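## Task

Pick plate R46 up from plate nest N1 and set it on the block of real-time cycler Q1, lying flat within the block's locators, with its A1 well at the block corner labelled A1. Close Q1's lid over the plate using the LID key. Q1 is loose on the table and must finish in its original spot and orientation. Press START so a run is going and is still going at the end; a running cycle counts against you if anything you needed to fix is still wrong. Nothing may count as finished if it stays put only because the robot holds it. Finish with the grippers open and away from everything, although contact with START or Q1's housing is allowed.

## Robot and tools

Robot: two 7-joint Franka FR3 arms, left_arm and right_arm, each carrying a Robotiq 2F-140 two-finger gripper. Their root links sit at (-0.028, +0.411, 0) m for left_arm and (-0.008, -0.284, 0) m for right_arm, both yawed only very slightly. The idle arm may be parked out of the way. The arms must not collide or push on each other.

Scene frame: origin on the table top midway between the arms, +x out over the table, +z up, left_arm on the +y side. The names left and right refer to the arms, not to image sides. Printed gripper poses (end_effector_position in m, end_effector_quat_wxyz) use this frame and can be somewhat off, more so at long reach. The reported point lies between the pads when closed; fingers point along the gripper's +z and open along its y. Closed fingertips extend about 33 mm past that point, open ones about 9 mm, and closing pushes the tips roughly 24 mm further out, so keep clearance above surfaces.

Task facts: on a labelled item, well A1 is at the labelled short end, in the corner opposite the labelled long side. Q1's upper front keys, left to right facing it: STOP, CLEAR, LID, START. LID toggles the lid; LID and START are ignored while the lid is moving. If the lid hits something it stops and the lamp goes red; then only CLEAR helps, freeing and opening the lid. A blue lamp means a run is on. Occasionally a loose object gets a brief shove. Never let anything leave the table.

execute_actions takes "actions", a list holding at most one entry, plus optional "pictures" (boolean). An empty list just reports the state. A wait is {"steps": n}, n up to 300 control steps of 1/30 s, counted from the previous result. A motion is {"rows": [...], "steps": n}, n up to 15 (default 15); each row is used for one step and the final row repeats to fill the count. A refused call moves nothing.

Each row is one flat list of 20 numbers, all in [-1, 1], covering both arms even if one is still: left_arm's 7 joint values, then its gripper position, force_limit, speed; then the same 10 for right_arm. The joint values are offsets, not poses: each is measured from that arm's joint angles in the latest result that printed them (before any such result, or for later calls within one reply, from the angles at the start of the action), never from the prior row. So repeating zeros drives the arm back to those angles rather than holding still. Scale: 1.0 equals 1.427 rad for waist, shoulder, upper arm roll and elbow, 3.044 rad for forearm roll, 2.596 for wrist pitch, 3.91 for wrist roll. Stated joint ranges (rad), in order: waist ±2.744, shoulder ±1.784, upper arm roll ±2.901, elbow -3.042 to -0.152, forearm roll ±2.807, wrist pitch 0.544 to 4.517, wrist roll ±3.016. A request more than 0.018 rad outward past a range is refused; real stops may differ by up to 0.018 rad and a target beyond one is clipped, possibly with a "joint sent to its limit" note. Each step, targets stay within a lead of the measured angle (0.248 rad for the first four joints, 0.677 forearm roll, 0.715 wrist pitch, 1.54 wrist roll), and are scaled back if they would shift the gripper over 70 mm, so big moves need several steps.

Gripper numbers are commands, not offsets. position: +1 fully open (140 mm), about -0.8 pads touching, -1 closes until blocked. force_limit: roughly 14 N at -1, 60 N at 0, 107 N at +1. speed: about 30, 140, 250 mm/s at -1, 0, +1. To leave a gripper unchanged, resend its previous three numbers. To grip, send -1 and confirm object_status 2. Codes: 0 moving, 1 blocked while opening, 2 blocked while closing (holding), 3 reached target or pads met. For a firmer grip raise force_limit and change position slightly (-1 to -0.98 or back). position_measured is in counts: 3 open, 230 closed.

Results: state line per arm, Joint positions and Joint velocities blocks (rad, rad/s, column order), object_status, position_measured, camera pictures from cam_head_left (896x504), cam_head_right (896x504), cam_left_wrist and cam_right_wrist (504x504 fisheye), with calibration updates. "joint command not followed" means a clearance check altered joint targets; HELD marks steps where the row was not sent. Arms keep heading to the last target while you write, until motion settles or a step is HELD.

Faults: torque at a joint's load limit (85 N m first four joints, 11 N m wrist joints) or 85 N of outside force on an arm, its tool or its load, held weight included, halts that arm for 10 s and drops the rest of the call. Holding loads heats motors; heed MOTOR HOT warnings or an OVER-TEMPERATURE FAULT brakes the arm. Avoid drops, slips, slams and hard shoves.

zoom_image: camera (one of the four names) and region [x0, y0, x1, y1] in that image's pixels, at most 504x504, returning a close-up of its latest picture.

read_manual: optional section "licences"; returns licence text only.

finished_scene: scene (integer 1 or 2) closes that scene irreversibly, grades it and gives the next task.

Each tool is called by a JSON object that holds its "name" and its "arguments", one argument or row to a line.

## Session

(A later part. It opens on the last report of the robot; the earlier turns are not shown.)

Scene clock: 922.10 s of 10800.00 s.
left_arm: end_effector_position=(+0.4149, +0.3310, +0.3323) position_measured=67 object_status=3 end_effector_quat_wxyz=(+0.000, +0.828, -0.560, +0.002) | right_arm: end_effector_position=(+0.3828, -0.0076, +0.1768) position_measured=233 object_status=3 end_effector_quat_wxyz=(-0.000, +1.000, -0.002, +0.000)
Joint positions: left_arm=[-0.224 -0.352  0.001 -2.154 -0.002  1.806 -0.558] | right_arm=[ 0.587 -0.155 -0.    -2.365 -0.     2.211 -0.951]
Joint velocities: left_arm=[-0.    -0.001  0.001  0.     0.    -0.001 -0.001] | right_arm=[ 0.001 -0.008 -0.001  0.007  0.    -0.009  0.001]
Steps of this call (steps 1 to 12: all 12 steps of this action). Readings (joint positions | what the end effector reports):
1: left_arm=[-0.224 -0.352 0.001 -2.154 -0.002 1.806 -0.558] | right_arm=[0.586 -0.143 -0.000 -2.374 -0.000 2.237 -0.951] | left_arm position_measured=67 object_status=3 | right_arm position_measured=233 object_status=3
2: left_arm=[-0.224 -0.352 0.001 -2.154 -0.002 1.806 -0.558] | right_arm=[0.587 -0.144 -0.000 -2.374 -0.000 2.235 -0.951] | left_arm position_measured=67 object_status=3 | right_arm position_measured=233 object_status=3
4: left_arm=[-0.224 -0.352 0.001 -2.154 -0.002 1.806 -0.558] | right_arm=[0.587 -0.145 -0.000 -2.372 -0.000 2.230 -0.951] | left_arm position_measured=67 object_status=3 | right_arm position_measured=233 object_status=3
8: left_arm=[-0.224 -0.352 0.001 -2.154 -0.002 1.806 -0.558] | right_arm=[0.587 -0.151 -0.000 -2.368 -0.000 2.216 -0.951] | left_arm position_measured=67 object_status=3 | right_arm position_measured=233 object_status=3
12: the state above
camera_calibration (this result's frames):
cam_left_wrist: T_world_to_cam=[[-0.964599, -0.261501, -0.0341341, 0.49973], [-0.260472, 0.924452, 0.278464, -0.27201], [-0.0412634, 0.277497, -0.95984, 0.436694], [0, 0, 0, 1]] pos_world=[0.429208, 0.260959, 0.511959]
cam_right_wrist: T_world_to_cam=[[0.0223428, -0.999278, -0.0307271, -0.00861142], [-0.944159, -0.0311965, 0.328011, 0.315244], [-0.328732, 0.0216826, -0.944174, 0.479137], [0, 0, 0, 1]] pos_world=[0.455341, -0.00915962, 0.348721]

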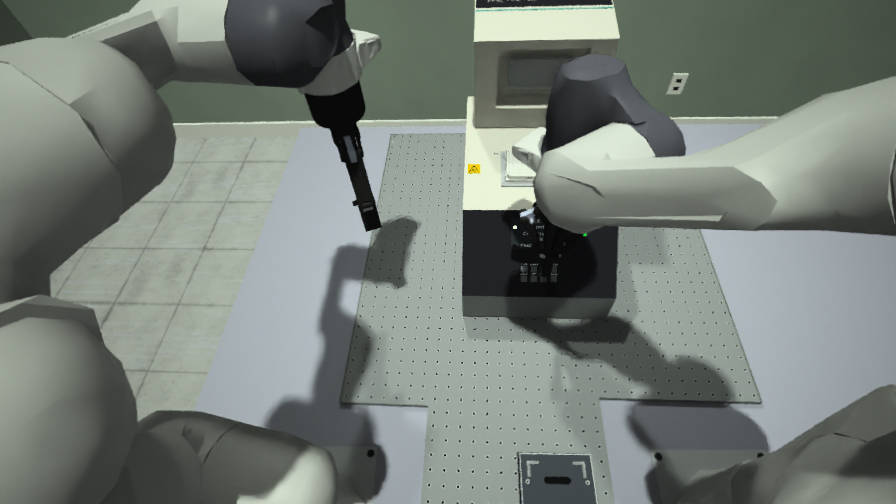

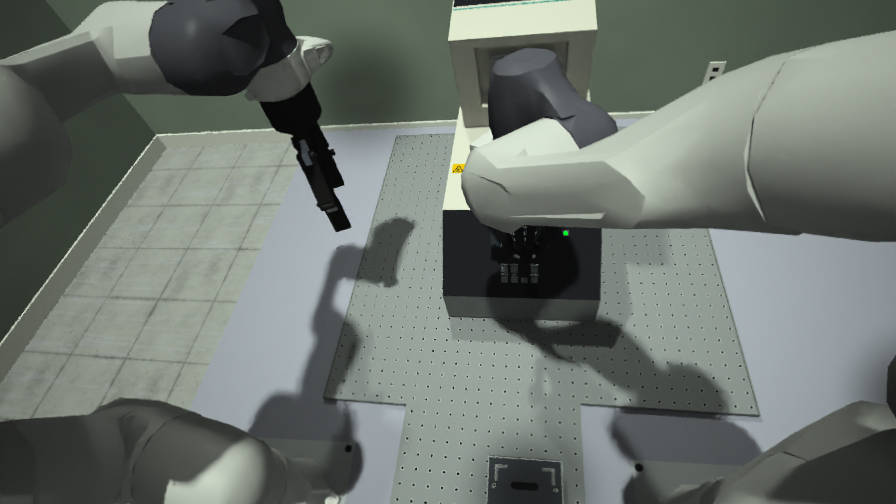

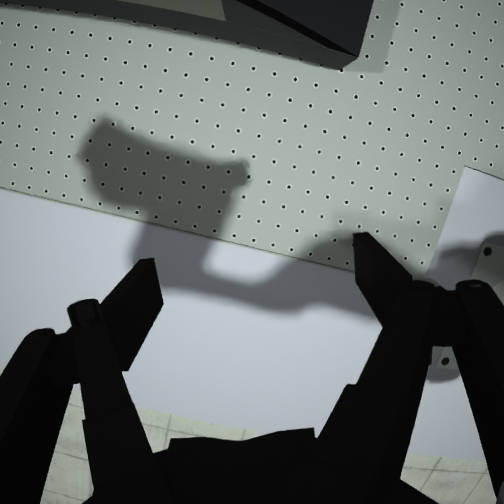

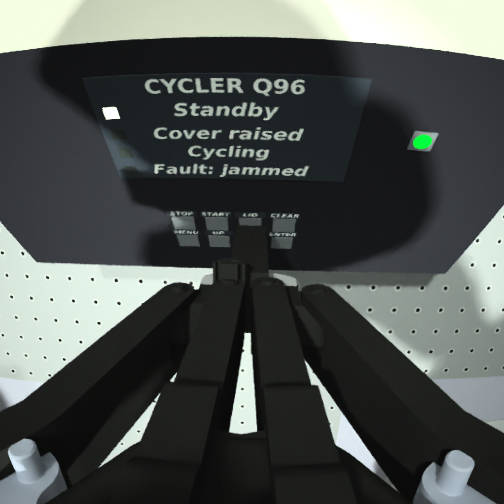

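{"name": "execute_actions", "arguments": {
  "actions": [
    {"rows":[
[0,0,0,0,0,0,0,0.49,-0.6,-0.3, 0.0014,0.0015,0,0.0015,0,-0.001,0.0019,-1,0,0.3],
[0,0,0,0,0,0,0,0.49,-0.6,-0.3, 0.0033,0.0035,0,0.0035,0,-0.001,0.004,-1,0,0.3],
[0,0,0,0,0,0,0,0.49,-0.6,-0.3, 0.0056,0.0058,0,0.0059,0,-0.001,0.006,-1,0,0.3],
[0,0,0,0,0,0,0,0.49,-0.6,-0.3, 0.0082,0.0085,0,0.0086,0,-0.001,0.008,-1,0,0.3],
[0,0,0,0,0,0,0,0.49,-0.6,-0.3, 0.011,0.0114,0,0.0115,0,-0.001,0.01,-1,0,0.3],
[0,0,0,0,0,0,0,0.49,-0.6,-0.3, 0.0138,0.0143,0,0.0144,0,-0.001,0.0116,-1,0,0.3],
[0,0,0,0,0,0,0,0.49,-0.6,-0.3, 0.0166,0.0172,0,0.0173,0,-0.001,0.013,-1,0,0.3],
[0,0,0,0,0,0,0,0.49,-0.6,-0.3, 0.0192,0.0199,0,0.02,0,-0.001,0.014,-1,0,0.3],
[0,0,0,0,0,0,0,0.49,-0.6,-0.3, 0.0215,0.0222,0,0.0224,0,-0.001,0.0145,-1,0,0.3],
[0,0,0,0,0,0,0,0.49,-0.6,-0.3, 0.0233,0.0242,0,0.0244,0,-0.001,0.0147,-1,0,0.3],
[0,0,0,0,0,0,0,0.49,-0.6,-0.3, 0.0247,0.0256,0,0.0258,0,-0.001,0.0144,-1,0,0.3],
[0,0,0,0,0,0,0,0.49,-0.6,-0.3, 0.0247,0.0256,0,0.0258,0,-0.001,0.0137,-1,0,0.3],
[0,0,0,0,0,0,0,0.49,-0.6,-0.3, 0.0247,0.0256,0,0.0258,0,-0.001,0.0127,-1,0,0.3],
[0,0,0,0,0,0,0,0.49,-0.6,-0.3, 0.0247,0.0256,0,0.0258,0,-0.001,0.0112,-1,0,0.3],
[0,0,0,0,0,0,0,0.49,-0.6,-0.3, 0.0247,0.0256,0,0.0258,0,-0.001,0.0095,-1,0,0.3]
],"steps":15}
  ]
}}

Scene clock: 943.63 s of 10800.00 s.
left_arm: end_effector_position=(+0.4149, +0.3310, +0.3323) position_measured=67 object_status=3 end_effector_quat_wxyz=(+0.000, +0.828, -0.560, +0.002) | right_arm: end_effector_position=(+0.3816, +0.0112, +0.1751) position_measured=233 object_status=3 end_effector_quat_wxyz=(+0.000, +1.000, -0.002, -0.001)
Joint positions: left_arm=[-0.224 -0.352  0.001 -2.154 -0.002  1.806 -0.558] | right_arm=[ 0.62  -0.121 -0.    -2.331 -0.     2.209 -0.918]
Joint velocities: left_arm=[ 0.001 -0.     0.    -0.    -0.001  0.001  0.   ] | right_arm=[ 0.01   0.011 -0.002  0.015  0.    -0.001  0.002]
Steps of this call (steps 1 to 15: the robot went on to your last target; steps 16 to 380: nothing new was sent; then 8.37 s passed at rest; steps 381 to 395: all 15 steps of this action). Readings (joint positions | what the end effector reports):
381: left_arm=[-0.224 -0.352 0.001 -2.154 -0.002 1.806 -0.558] | right_arm=[0.587 -0.155 -0.000 -2.364 -0.000 2.209 -0.951] | left_arm position_measured=67 object_status=3 | right_arm position_measured=233 object_status=3
382: left_arm=[-0.224 -0.352 0.001 -2.154 -0.002 1.806 -0.558] | right_arm=[0.587 -0.155 -0.000 -2.364 -0.000 2.209 -0.949] | left_arm position_measured=67 object_status=3 | right_arm position_measured=233 object_status=3
384: left_arm=[-0.224 -0.352 0.001 -2.154 -0.002 1.806 -0.558] | right_arm=[0.591 -0.151 -0.000 -2.360 -0.000 2.209 -0.945] | left_arm position_measured=67 object_status=3 | right_arm position_measured=233 object_status=3
388: left_arm=[-0.224 -0.352 0.001 -2.154 -0.002 1.806 -0.558] | right_arm=[0.604 -0.137 -0.000 -2.346 -0.000 2.209 -0.932] | left_arm position_measured=67 object_status=3 | right_arm position_measured=233 object_status=3
395: the state above
camera_calibration (this result's frames):
cam_left_wrist: T_world_to_cam=[[-0.964599, -0.261501, -0.034134, 0.49973], [-0.260472, 0.924452, 0.278464, -0.27201], [-0.0412634, 0.277497, -0.95984, 0.436694], [0, 0, 0, 1]] pos_world=[0.429208, 0.260959, 0.511959]
cam_right_wrist: T_world_to_cam=[[0.0226766, -0.999315, -0.0292566, 0.00974387], [-0.943461, -0.0310712, 0.330025, 0.314541], [-0.330708, 0.0201186, -0.943519, 0.477384], [0, 0, 0, 1]] pos_world=[0.454411, 0.00990606, 0.3469]

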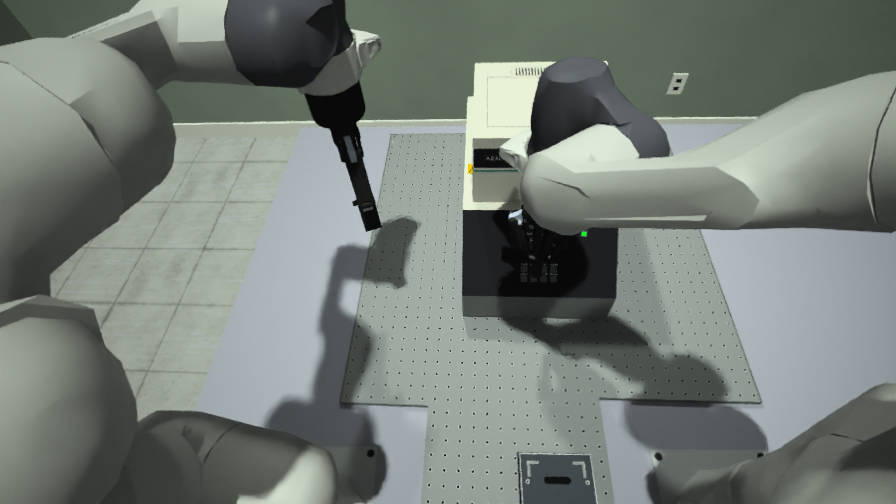

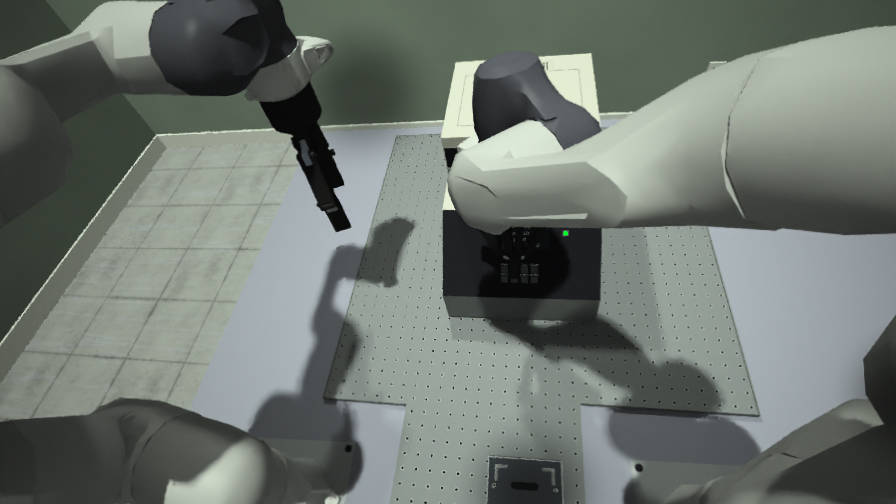

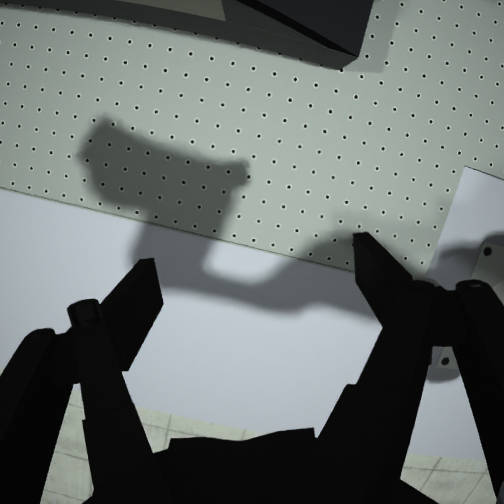

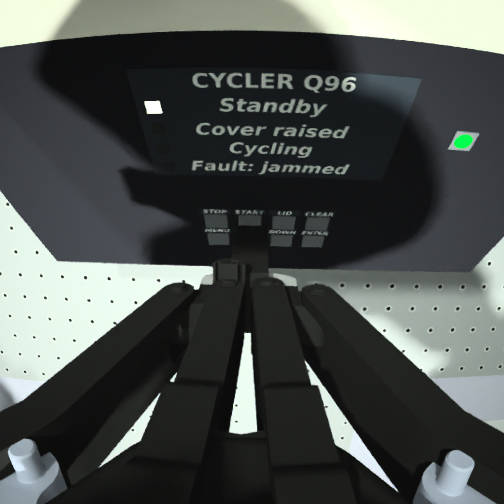

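{"name": "zoom_image", "arguments": {
  "camera": "cam_right_wrist",
  "region": [180, 190, 350, 290]
}}

Region (180, 190, 350, 290) of cam_right_wrist's 504x504 image, scaled by 2.965, with more detail than that image has; it fills the top 296 rows of this view, and the rest is white.

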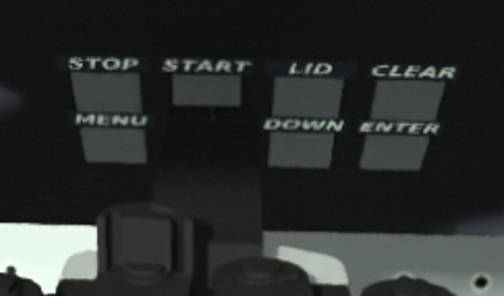

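{"name": "execute_actions", "arguments": {
  "actions": [
    {"rows":[
[0,0,0,0,0,0,0,0.49,-0.6,-0.3, 0.0007,0.0031,0,-0.0019,0,0.0046,0,-1,0,0.3],
[0,0,0,0,0,0,0,0.49,-0.6,-0.3, 0.0007,0.0054,0,-0.0033,0,0.0071,0,-1,0,0.3],
[0,0,0,0,0,0,0,0.49,-0.6,-0.3, 0.0007,0.0077,0,-0.0047,0,0.0094,0,-1,0,0.3],
[0,0,0,0,0,0,0,0.49,-0.6,-0.3, 0.0007,0.0098,0,-0.0059,0,0.0115,0,-1,0,0.3],
[0,0,0,0,0,0,0,0.49,-0.6,-0.3, 0.0007,0.0118,0,-0.0071,0,0.0133,0,-1,0,0.3],
[0,0,0,0,0,0,0,0.49,-0.6,-0.3, 0.0007,0.0136,0,-0.0082,0,0.015,0,-1,0,0.3],
[0,0,0,0,0,0,0,0.49,-0.6,-0.3, 0.0007,0.0154,0,-0.0093,0,0.0166,0,-1,0,0.3],
[0,0,0,0,0,0,0,0.49,-0.6,-0.3, 0.0005,0.017,0,-0.0102,0,0.0179,0,-1,0,0.3],
[0,0,0,0,0,0,0,0.49,-0.6,-0.3, 0.0003,0.0185,0,-0.0112,0,0.0191,0,-1,0,0.3],
[0,0,0,0,0,0,0,0.49,-0.6,-0.3, 0,0.02,0,-0.0121,0,0.0202,0,-1,0,0.3],
[0,0,0,0,0,0,0,0.49,-0.6,-0.3, 0,0.0213,0,-0.0129,0,0.0212,0,-1,0,0.3],
[0,0,0,0,0,0,0,0.49,-0.6,-0.3, 0,0.0226,0,-0.0136,0,0.0219,0,-1,0,0.3],
[0,0,0,0,0,0,0,0.49,-0.6,-0.3, 0,0.0239,0,-0.0144,0,0.0225,0,-1,0,0.3],
[0,0,0,0,0,0,0,0.49,-0.6,-0.3, 0,0.0249,0,-0.015,0,0.023,0,-1,0,0.3]
],"steps":14}
  ],
  "pictures": false
}}

{"name": "execute_actions", "arguments": {
  "actions": [
    {"rows":[
[0,0,0,0,0,0,0,0.49,-0.6,-0.3, 0,-0.002,0,0,0,-0.0066,0,-1,0,0.3],
[0,0,0,0,0,0,0,0.49,-0.6,-0.3, 0,-0.012,0,0,0,-0.0143,0,-1,0,0.3],
[0,0,0,0,0,0,0,0.49,-0.6,-0.3, 0,-0.0230,0,0,0,-0.0226,0,-1,0,0.3],
[0,0,0,0,0,0,0,0.49,-0.6,-0.3, 0,-0.035,0,0,0,-0.0312,0,-1,0,0.3],
[0,0,0,0,0,0,0,0.49,-0.6,-0.3, 0,-0.0467,0,0,0,-0.0396,0,-1,0,0.3],
[0,0,0,0,0,0,0,0.49,-0.6,-0.3, 0,-0.0588,0,0,0,-0.0476,0,-1,0,0.3],
[0,0,0,0,0,0,0,0.49,-0.6,-0.3, 0,-0.0706,0,0,0,-0.0548,0,-1,0,0.3],
[0,0,0,0,0,0,0,0.49,-0.6,-0.3, 0,-0.0815,0,0,0,-0.0608,0,-1,0,0.3],
[0,0,0,0,0,0,0,0.49,-0.6,-0.3, 0,-0.0912,0,0,0,-0.0655,0,-1,0,0.3],
[0,0,0,0,0,0,0,0.49,-0.6,-0.3, 0,-0.0992,0,0,0,-0.0685,0,-1,0,0.3],
[0,0,0,0,0,0,0,0.49,-0.6,-0.3, 0,-0.105,0,0,0,-0.0698,0,-1,0,0.3],
[0,0,0,0,0,0,0,0.49,-0.6,-0.3, 0,-0.105,0,0,0,-0.0694,0,-1,0,0.3],
[0,0,0,0,0,0,0,0.49,-0.6,-0.3, 0,-0.105,0,0,0,-0.0671,0,-1,0,0.3],
[0,0,0,0,0,0,0,0.49,-0.6,-0.3, 0,-0.105,0,0,0,-0.0632,0,-1,0,0.3],
[0,0,0,0,0,0,0,0.49,-0.6,-0.3, 0,-0.105,0,0,0,-0.06,0,-1,0,0.3]
],"steps":15}
  ]
}}

Scene clock: 995.87 s of 10800.00 s.
left_arm: end_effector_position=(+0.4149, +0.3310, +0.3323) position_measured=67 object_status=3 end_effector_quat_wxyz=(+0.000, +0.828, -0.560, +0.002) | right_arm: end_effector_position=(+0.3827, +0.0123, +0.1661) position_measured=233 object_status=3 end_effector_quat_wxyz=(-0.000, +1.000, -0.002, +0.001)
Joint positions: left_arm=[-0.224 -0.352  0.001 -2.154 -0.002  1.806 -0.558] | right_arm=[ 0.62  -0.107 -0.    -2.341 -0.     2.236 -0.918]
Joint velocities: left_arm=[-0.001 -0.001  0.     0.001  0.    -0.001  0.001] | right_arm=[-0.001 -0.004 -0.    -0.007 -0.001  0.01   0.001]
Steps of this call (steps 1 to 15: the robot went on to your last target; steps 16 to 90: nothing new was sent; then 48.77 s passed at rest; steps 91 to 104: all 14 steps of this action). Readings (joint positions | what the end effector reports):
91: left_arm=[-0.224 -0.352 0.001 -2.154 -0.002 1.806 -0.558] | right_arm=[0.620 -0.121 -0.000 -2.330 -0.000 2.210 -0.918] | left_arm position_measured=67 object_status=3 | right_arm position_measured=233 object_status=3
92: left_arm=[-0.224 -0.352 0.001 -2.154 -0.002 1.806 -0.558] | right_arm=[0.620 -0.120 -0.000 -2.331 -0.000 2.212 -0.918] | left_arm position_measured=67 object_status=3 | right_arm position_measured=233 object_status=3
94: left_arm=[-0.224 -0.352 0.001 -2.154 -0.002 1.806 -0.558] | right_arm=[0.620 -0.116 -0.000 -2.334 -0.000 2.219 -0.918] | left_arm position_measured=67 object_status=3 | right_arm position_measured=233 object_status=3
98: left_arm=[-0.224 -0.352 0.001 -2.154 -0.002 1.806 -0.558] | right_arm=[0.620 -0.106 -0.000 -2.339 -0.000 2.233 -0.918] | left_arm position_measured=67 object_status=3 | right_arm position_measured=233 object_status=3
104: the state above

Scene clock: 996.37 s of 10800.00 s.
left_arm: end_effector_position=(+0.4149, +0.3310, +0.3323) position_measured=67 object_status=3 end_effector_quat_wxyz=(+0.000, +0.828, -0.560, +0.002) | right_arm: end_effector_position=(+0.3626, -0.0029, +0.2245) position_measured=233 object_status=3 end_effector_quat_wxyz=(-0.002, +1.000, -0.002, +0.003)
Joint positions: left_arm=[-0.224 -0.352  0.001 -2.154 -0.002  1.806 -0.558] | right_arm=[ 0.62  -0.255 -0.    -2.341 -0.     2.092 -0.918]
Joint velocities: left_arm=[-0.001 -0.    -0.    -0.     0.001 -0.001  0.001] | right_arm=[-0.001 -0.036 -0.001 -0.001  0.    -0.038  0.001]
Steps of this call (steps 1 to 15: all 15 steps of this action). Readings (joint positions | what the end effector reports):
1: left_arm=[-0.224 -0.352 0.001 -2.154 -0.002 1.806 -0.558] | right_arm=[0.620 -0.109 -0.000 -2.341 -0.000 2.233 -0.918] | left_arm position_measured=67 object_status=3 | right_arm position_measured=233 object_status=3
2: left_arm=[-0.224 -0.352 0.001 -2.154 -0.002 1.806 -0.558] | right_arm=[0.620 -0.113 -0.000 -2.341 -0.000 2.228 -0.918] | left_arm position_measured=67 object_status=3 | right_arm position_measured=233 object_status=3
4: left_arm=[-0.224 -0.352 0.001 -2.154 -0.002 1.806 -0.558] | right_arm=[0.620 -0.127 -0.000 -2.342 -0.000 2.209 -0.918] | left_arm position_measured=67 object_status=3 | right_arm position_measured=233 object_status=3
8: left_arm=[-0.224 -0.352 0.001 -2.154 -0.002 1.806 -0.558] | right_arm=[0.620 -0.186 -0.000 -2.342 -0.000 2.152 -0.918] | left_arm position_measured=67 object_status=3 | right_arm position_measured=233 object_status=3
15: the state above
camera_calibration (this result's frames):
cam_left_wrist: T_world_to_cam=[[-0.964599, -0.261501, -0.034134, 0.49973], [-0.260471, 0.924452, 0.278464, -0.27201], [-0.0412634, 0.277497, -0.95984, 0.436694], [0, 0, 0, 1]] pos_world=[0.429208, 0.260959, 0.511959]
cam_right_wrist: T_world_to_cam=[[0.023399, -0.999153, -0.0338622, -0.00164516], [-0.945479, -0.0331224, 0.323994, 0.282038], [-0.324841, 0.0244349, -0.945453, 0.516277], [0, 0, 0, 1]] pos_world=[0.434407, -0.00491716, 0.396681]

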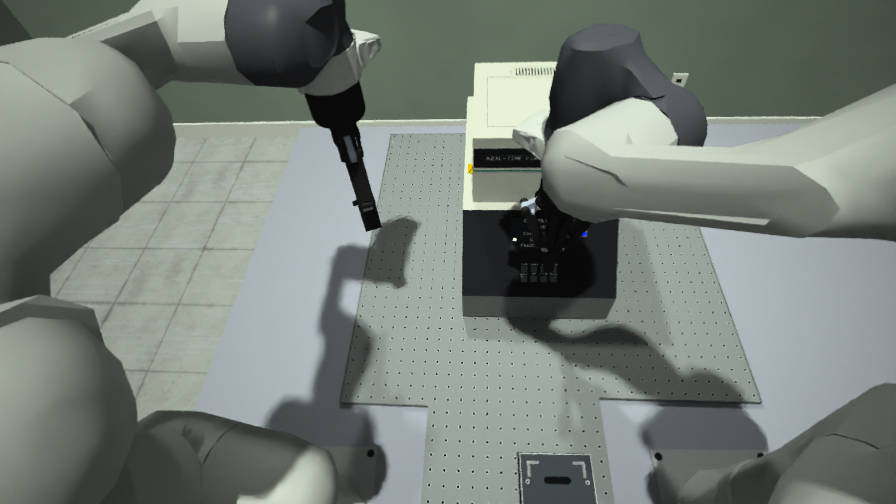

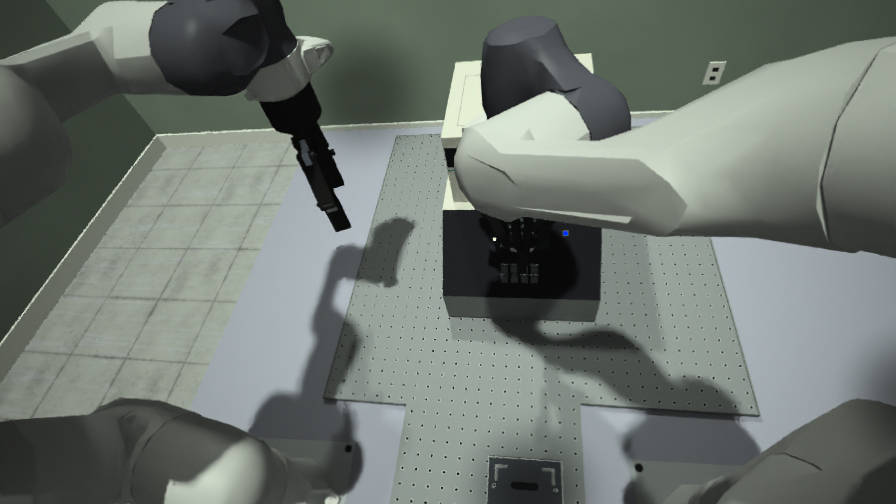

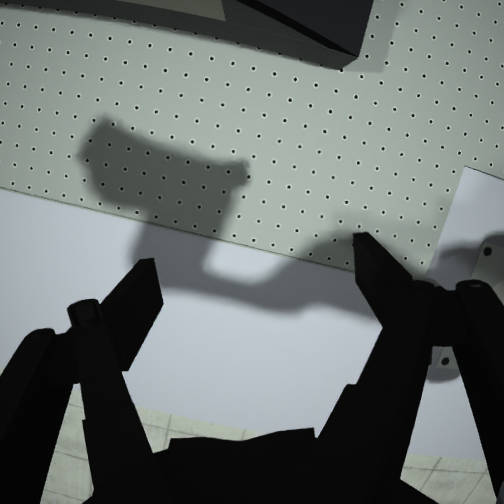

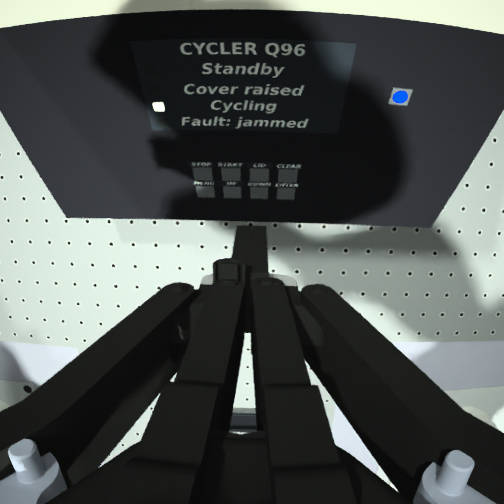

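The lamp is blue, the display shows "Cycling", Q1 hasn't moved and both arms are clear.

{"name": "finished_scene", "arguments": {
  "scene": 2
}}

The scene is finished: the task was done.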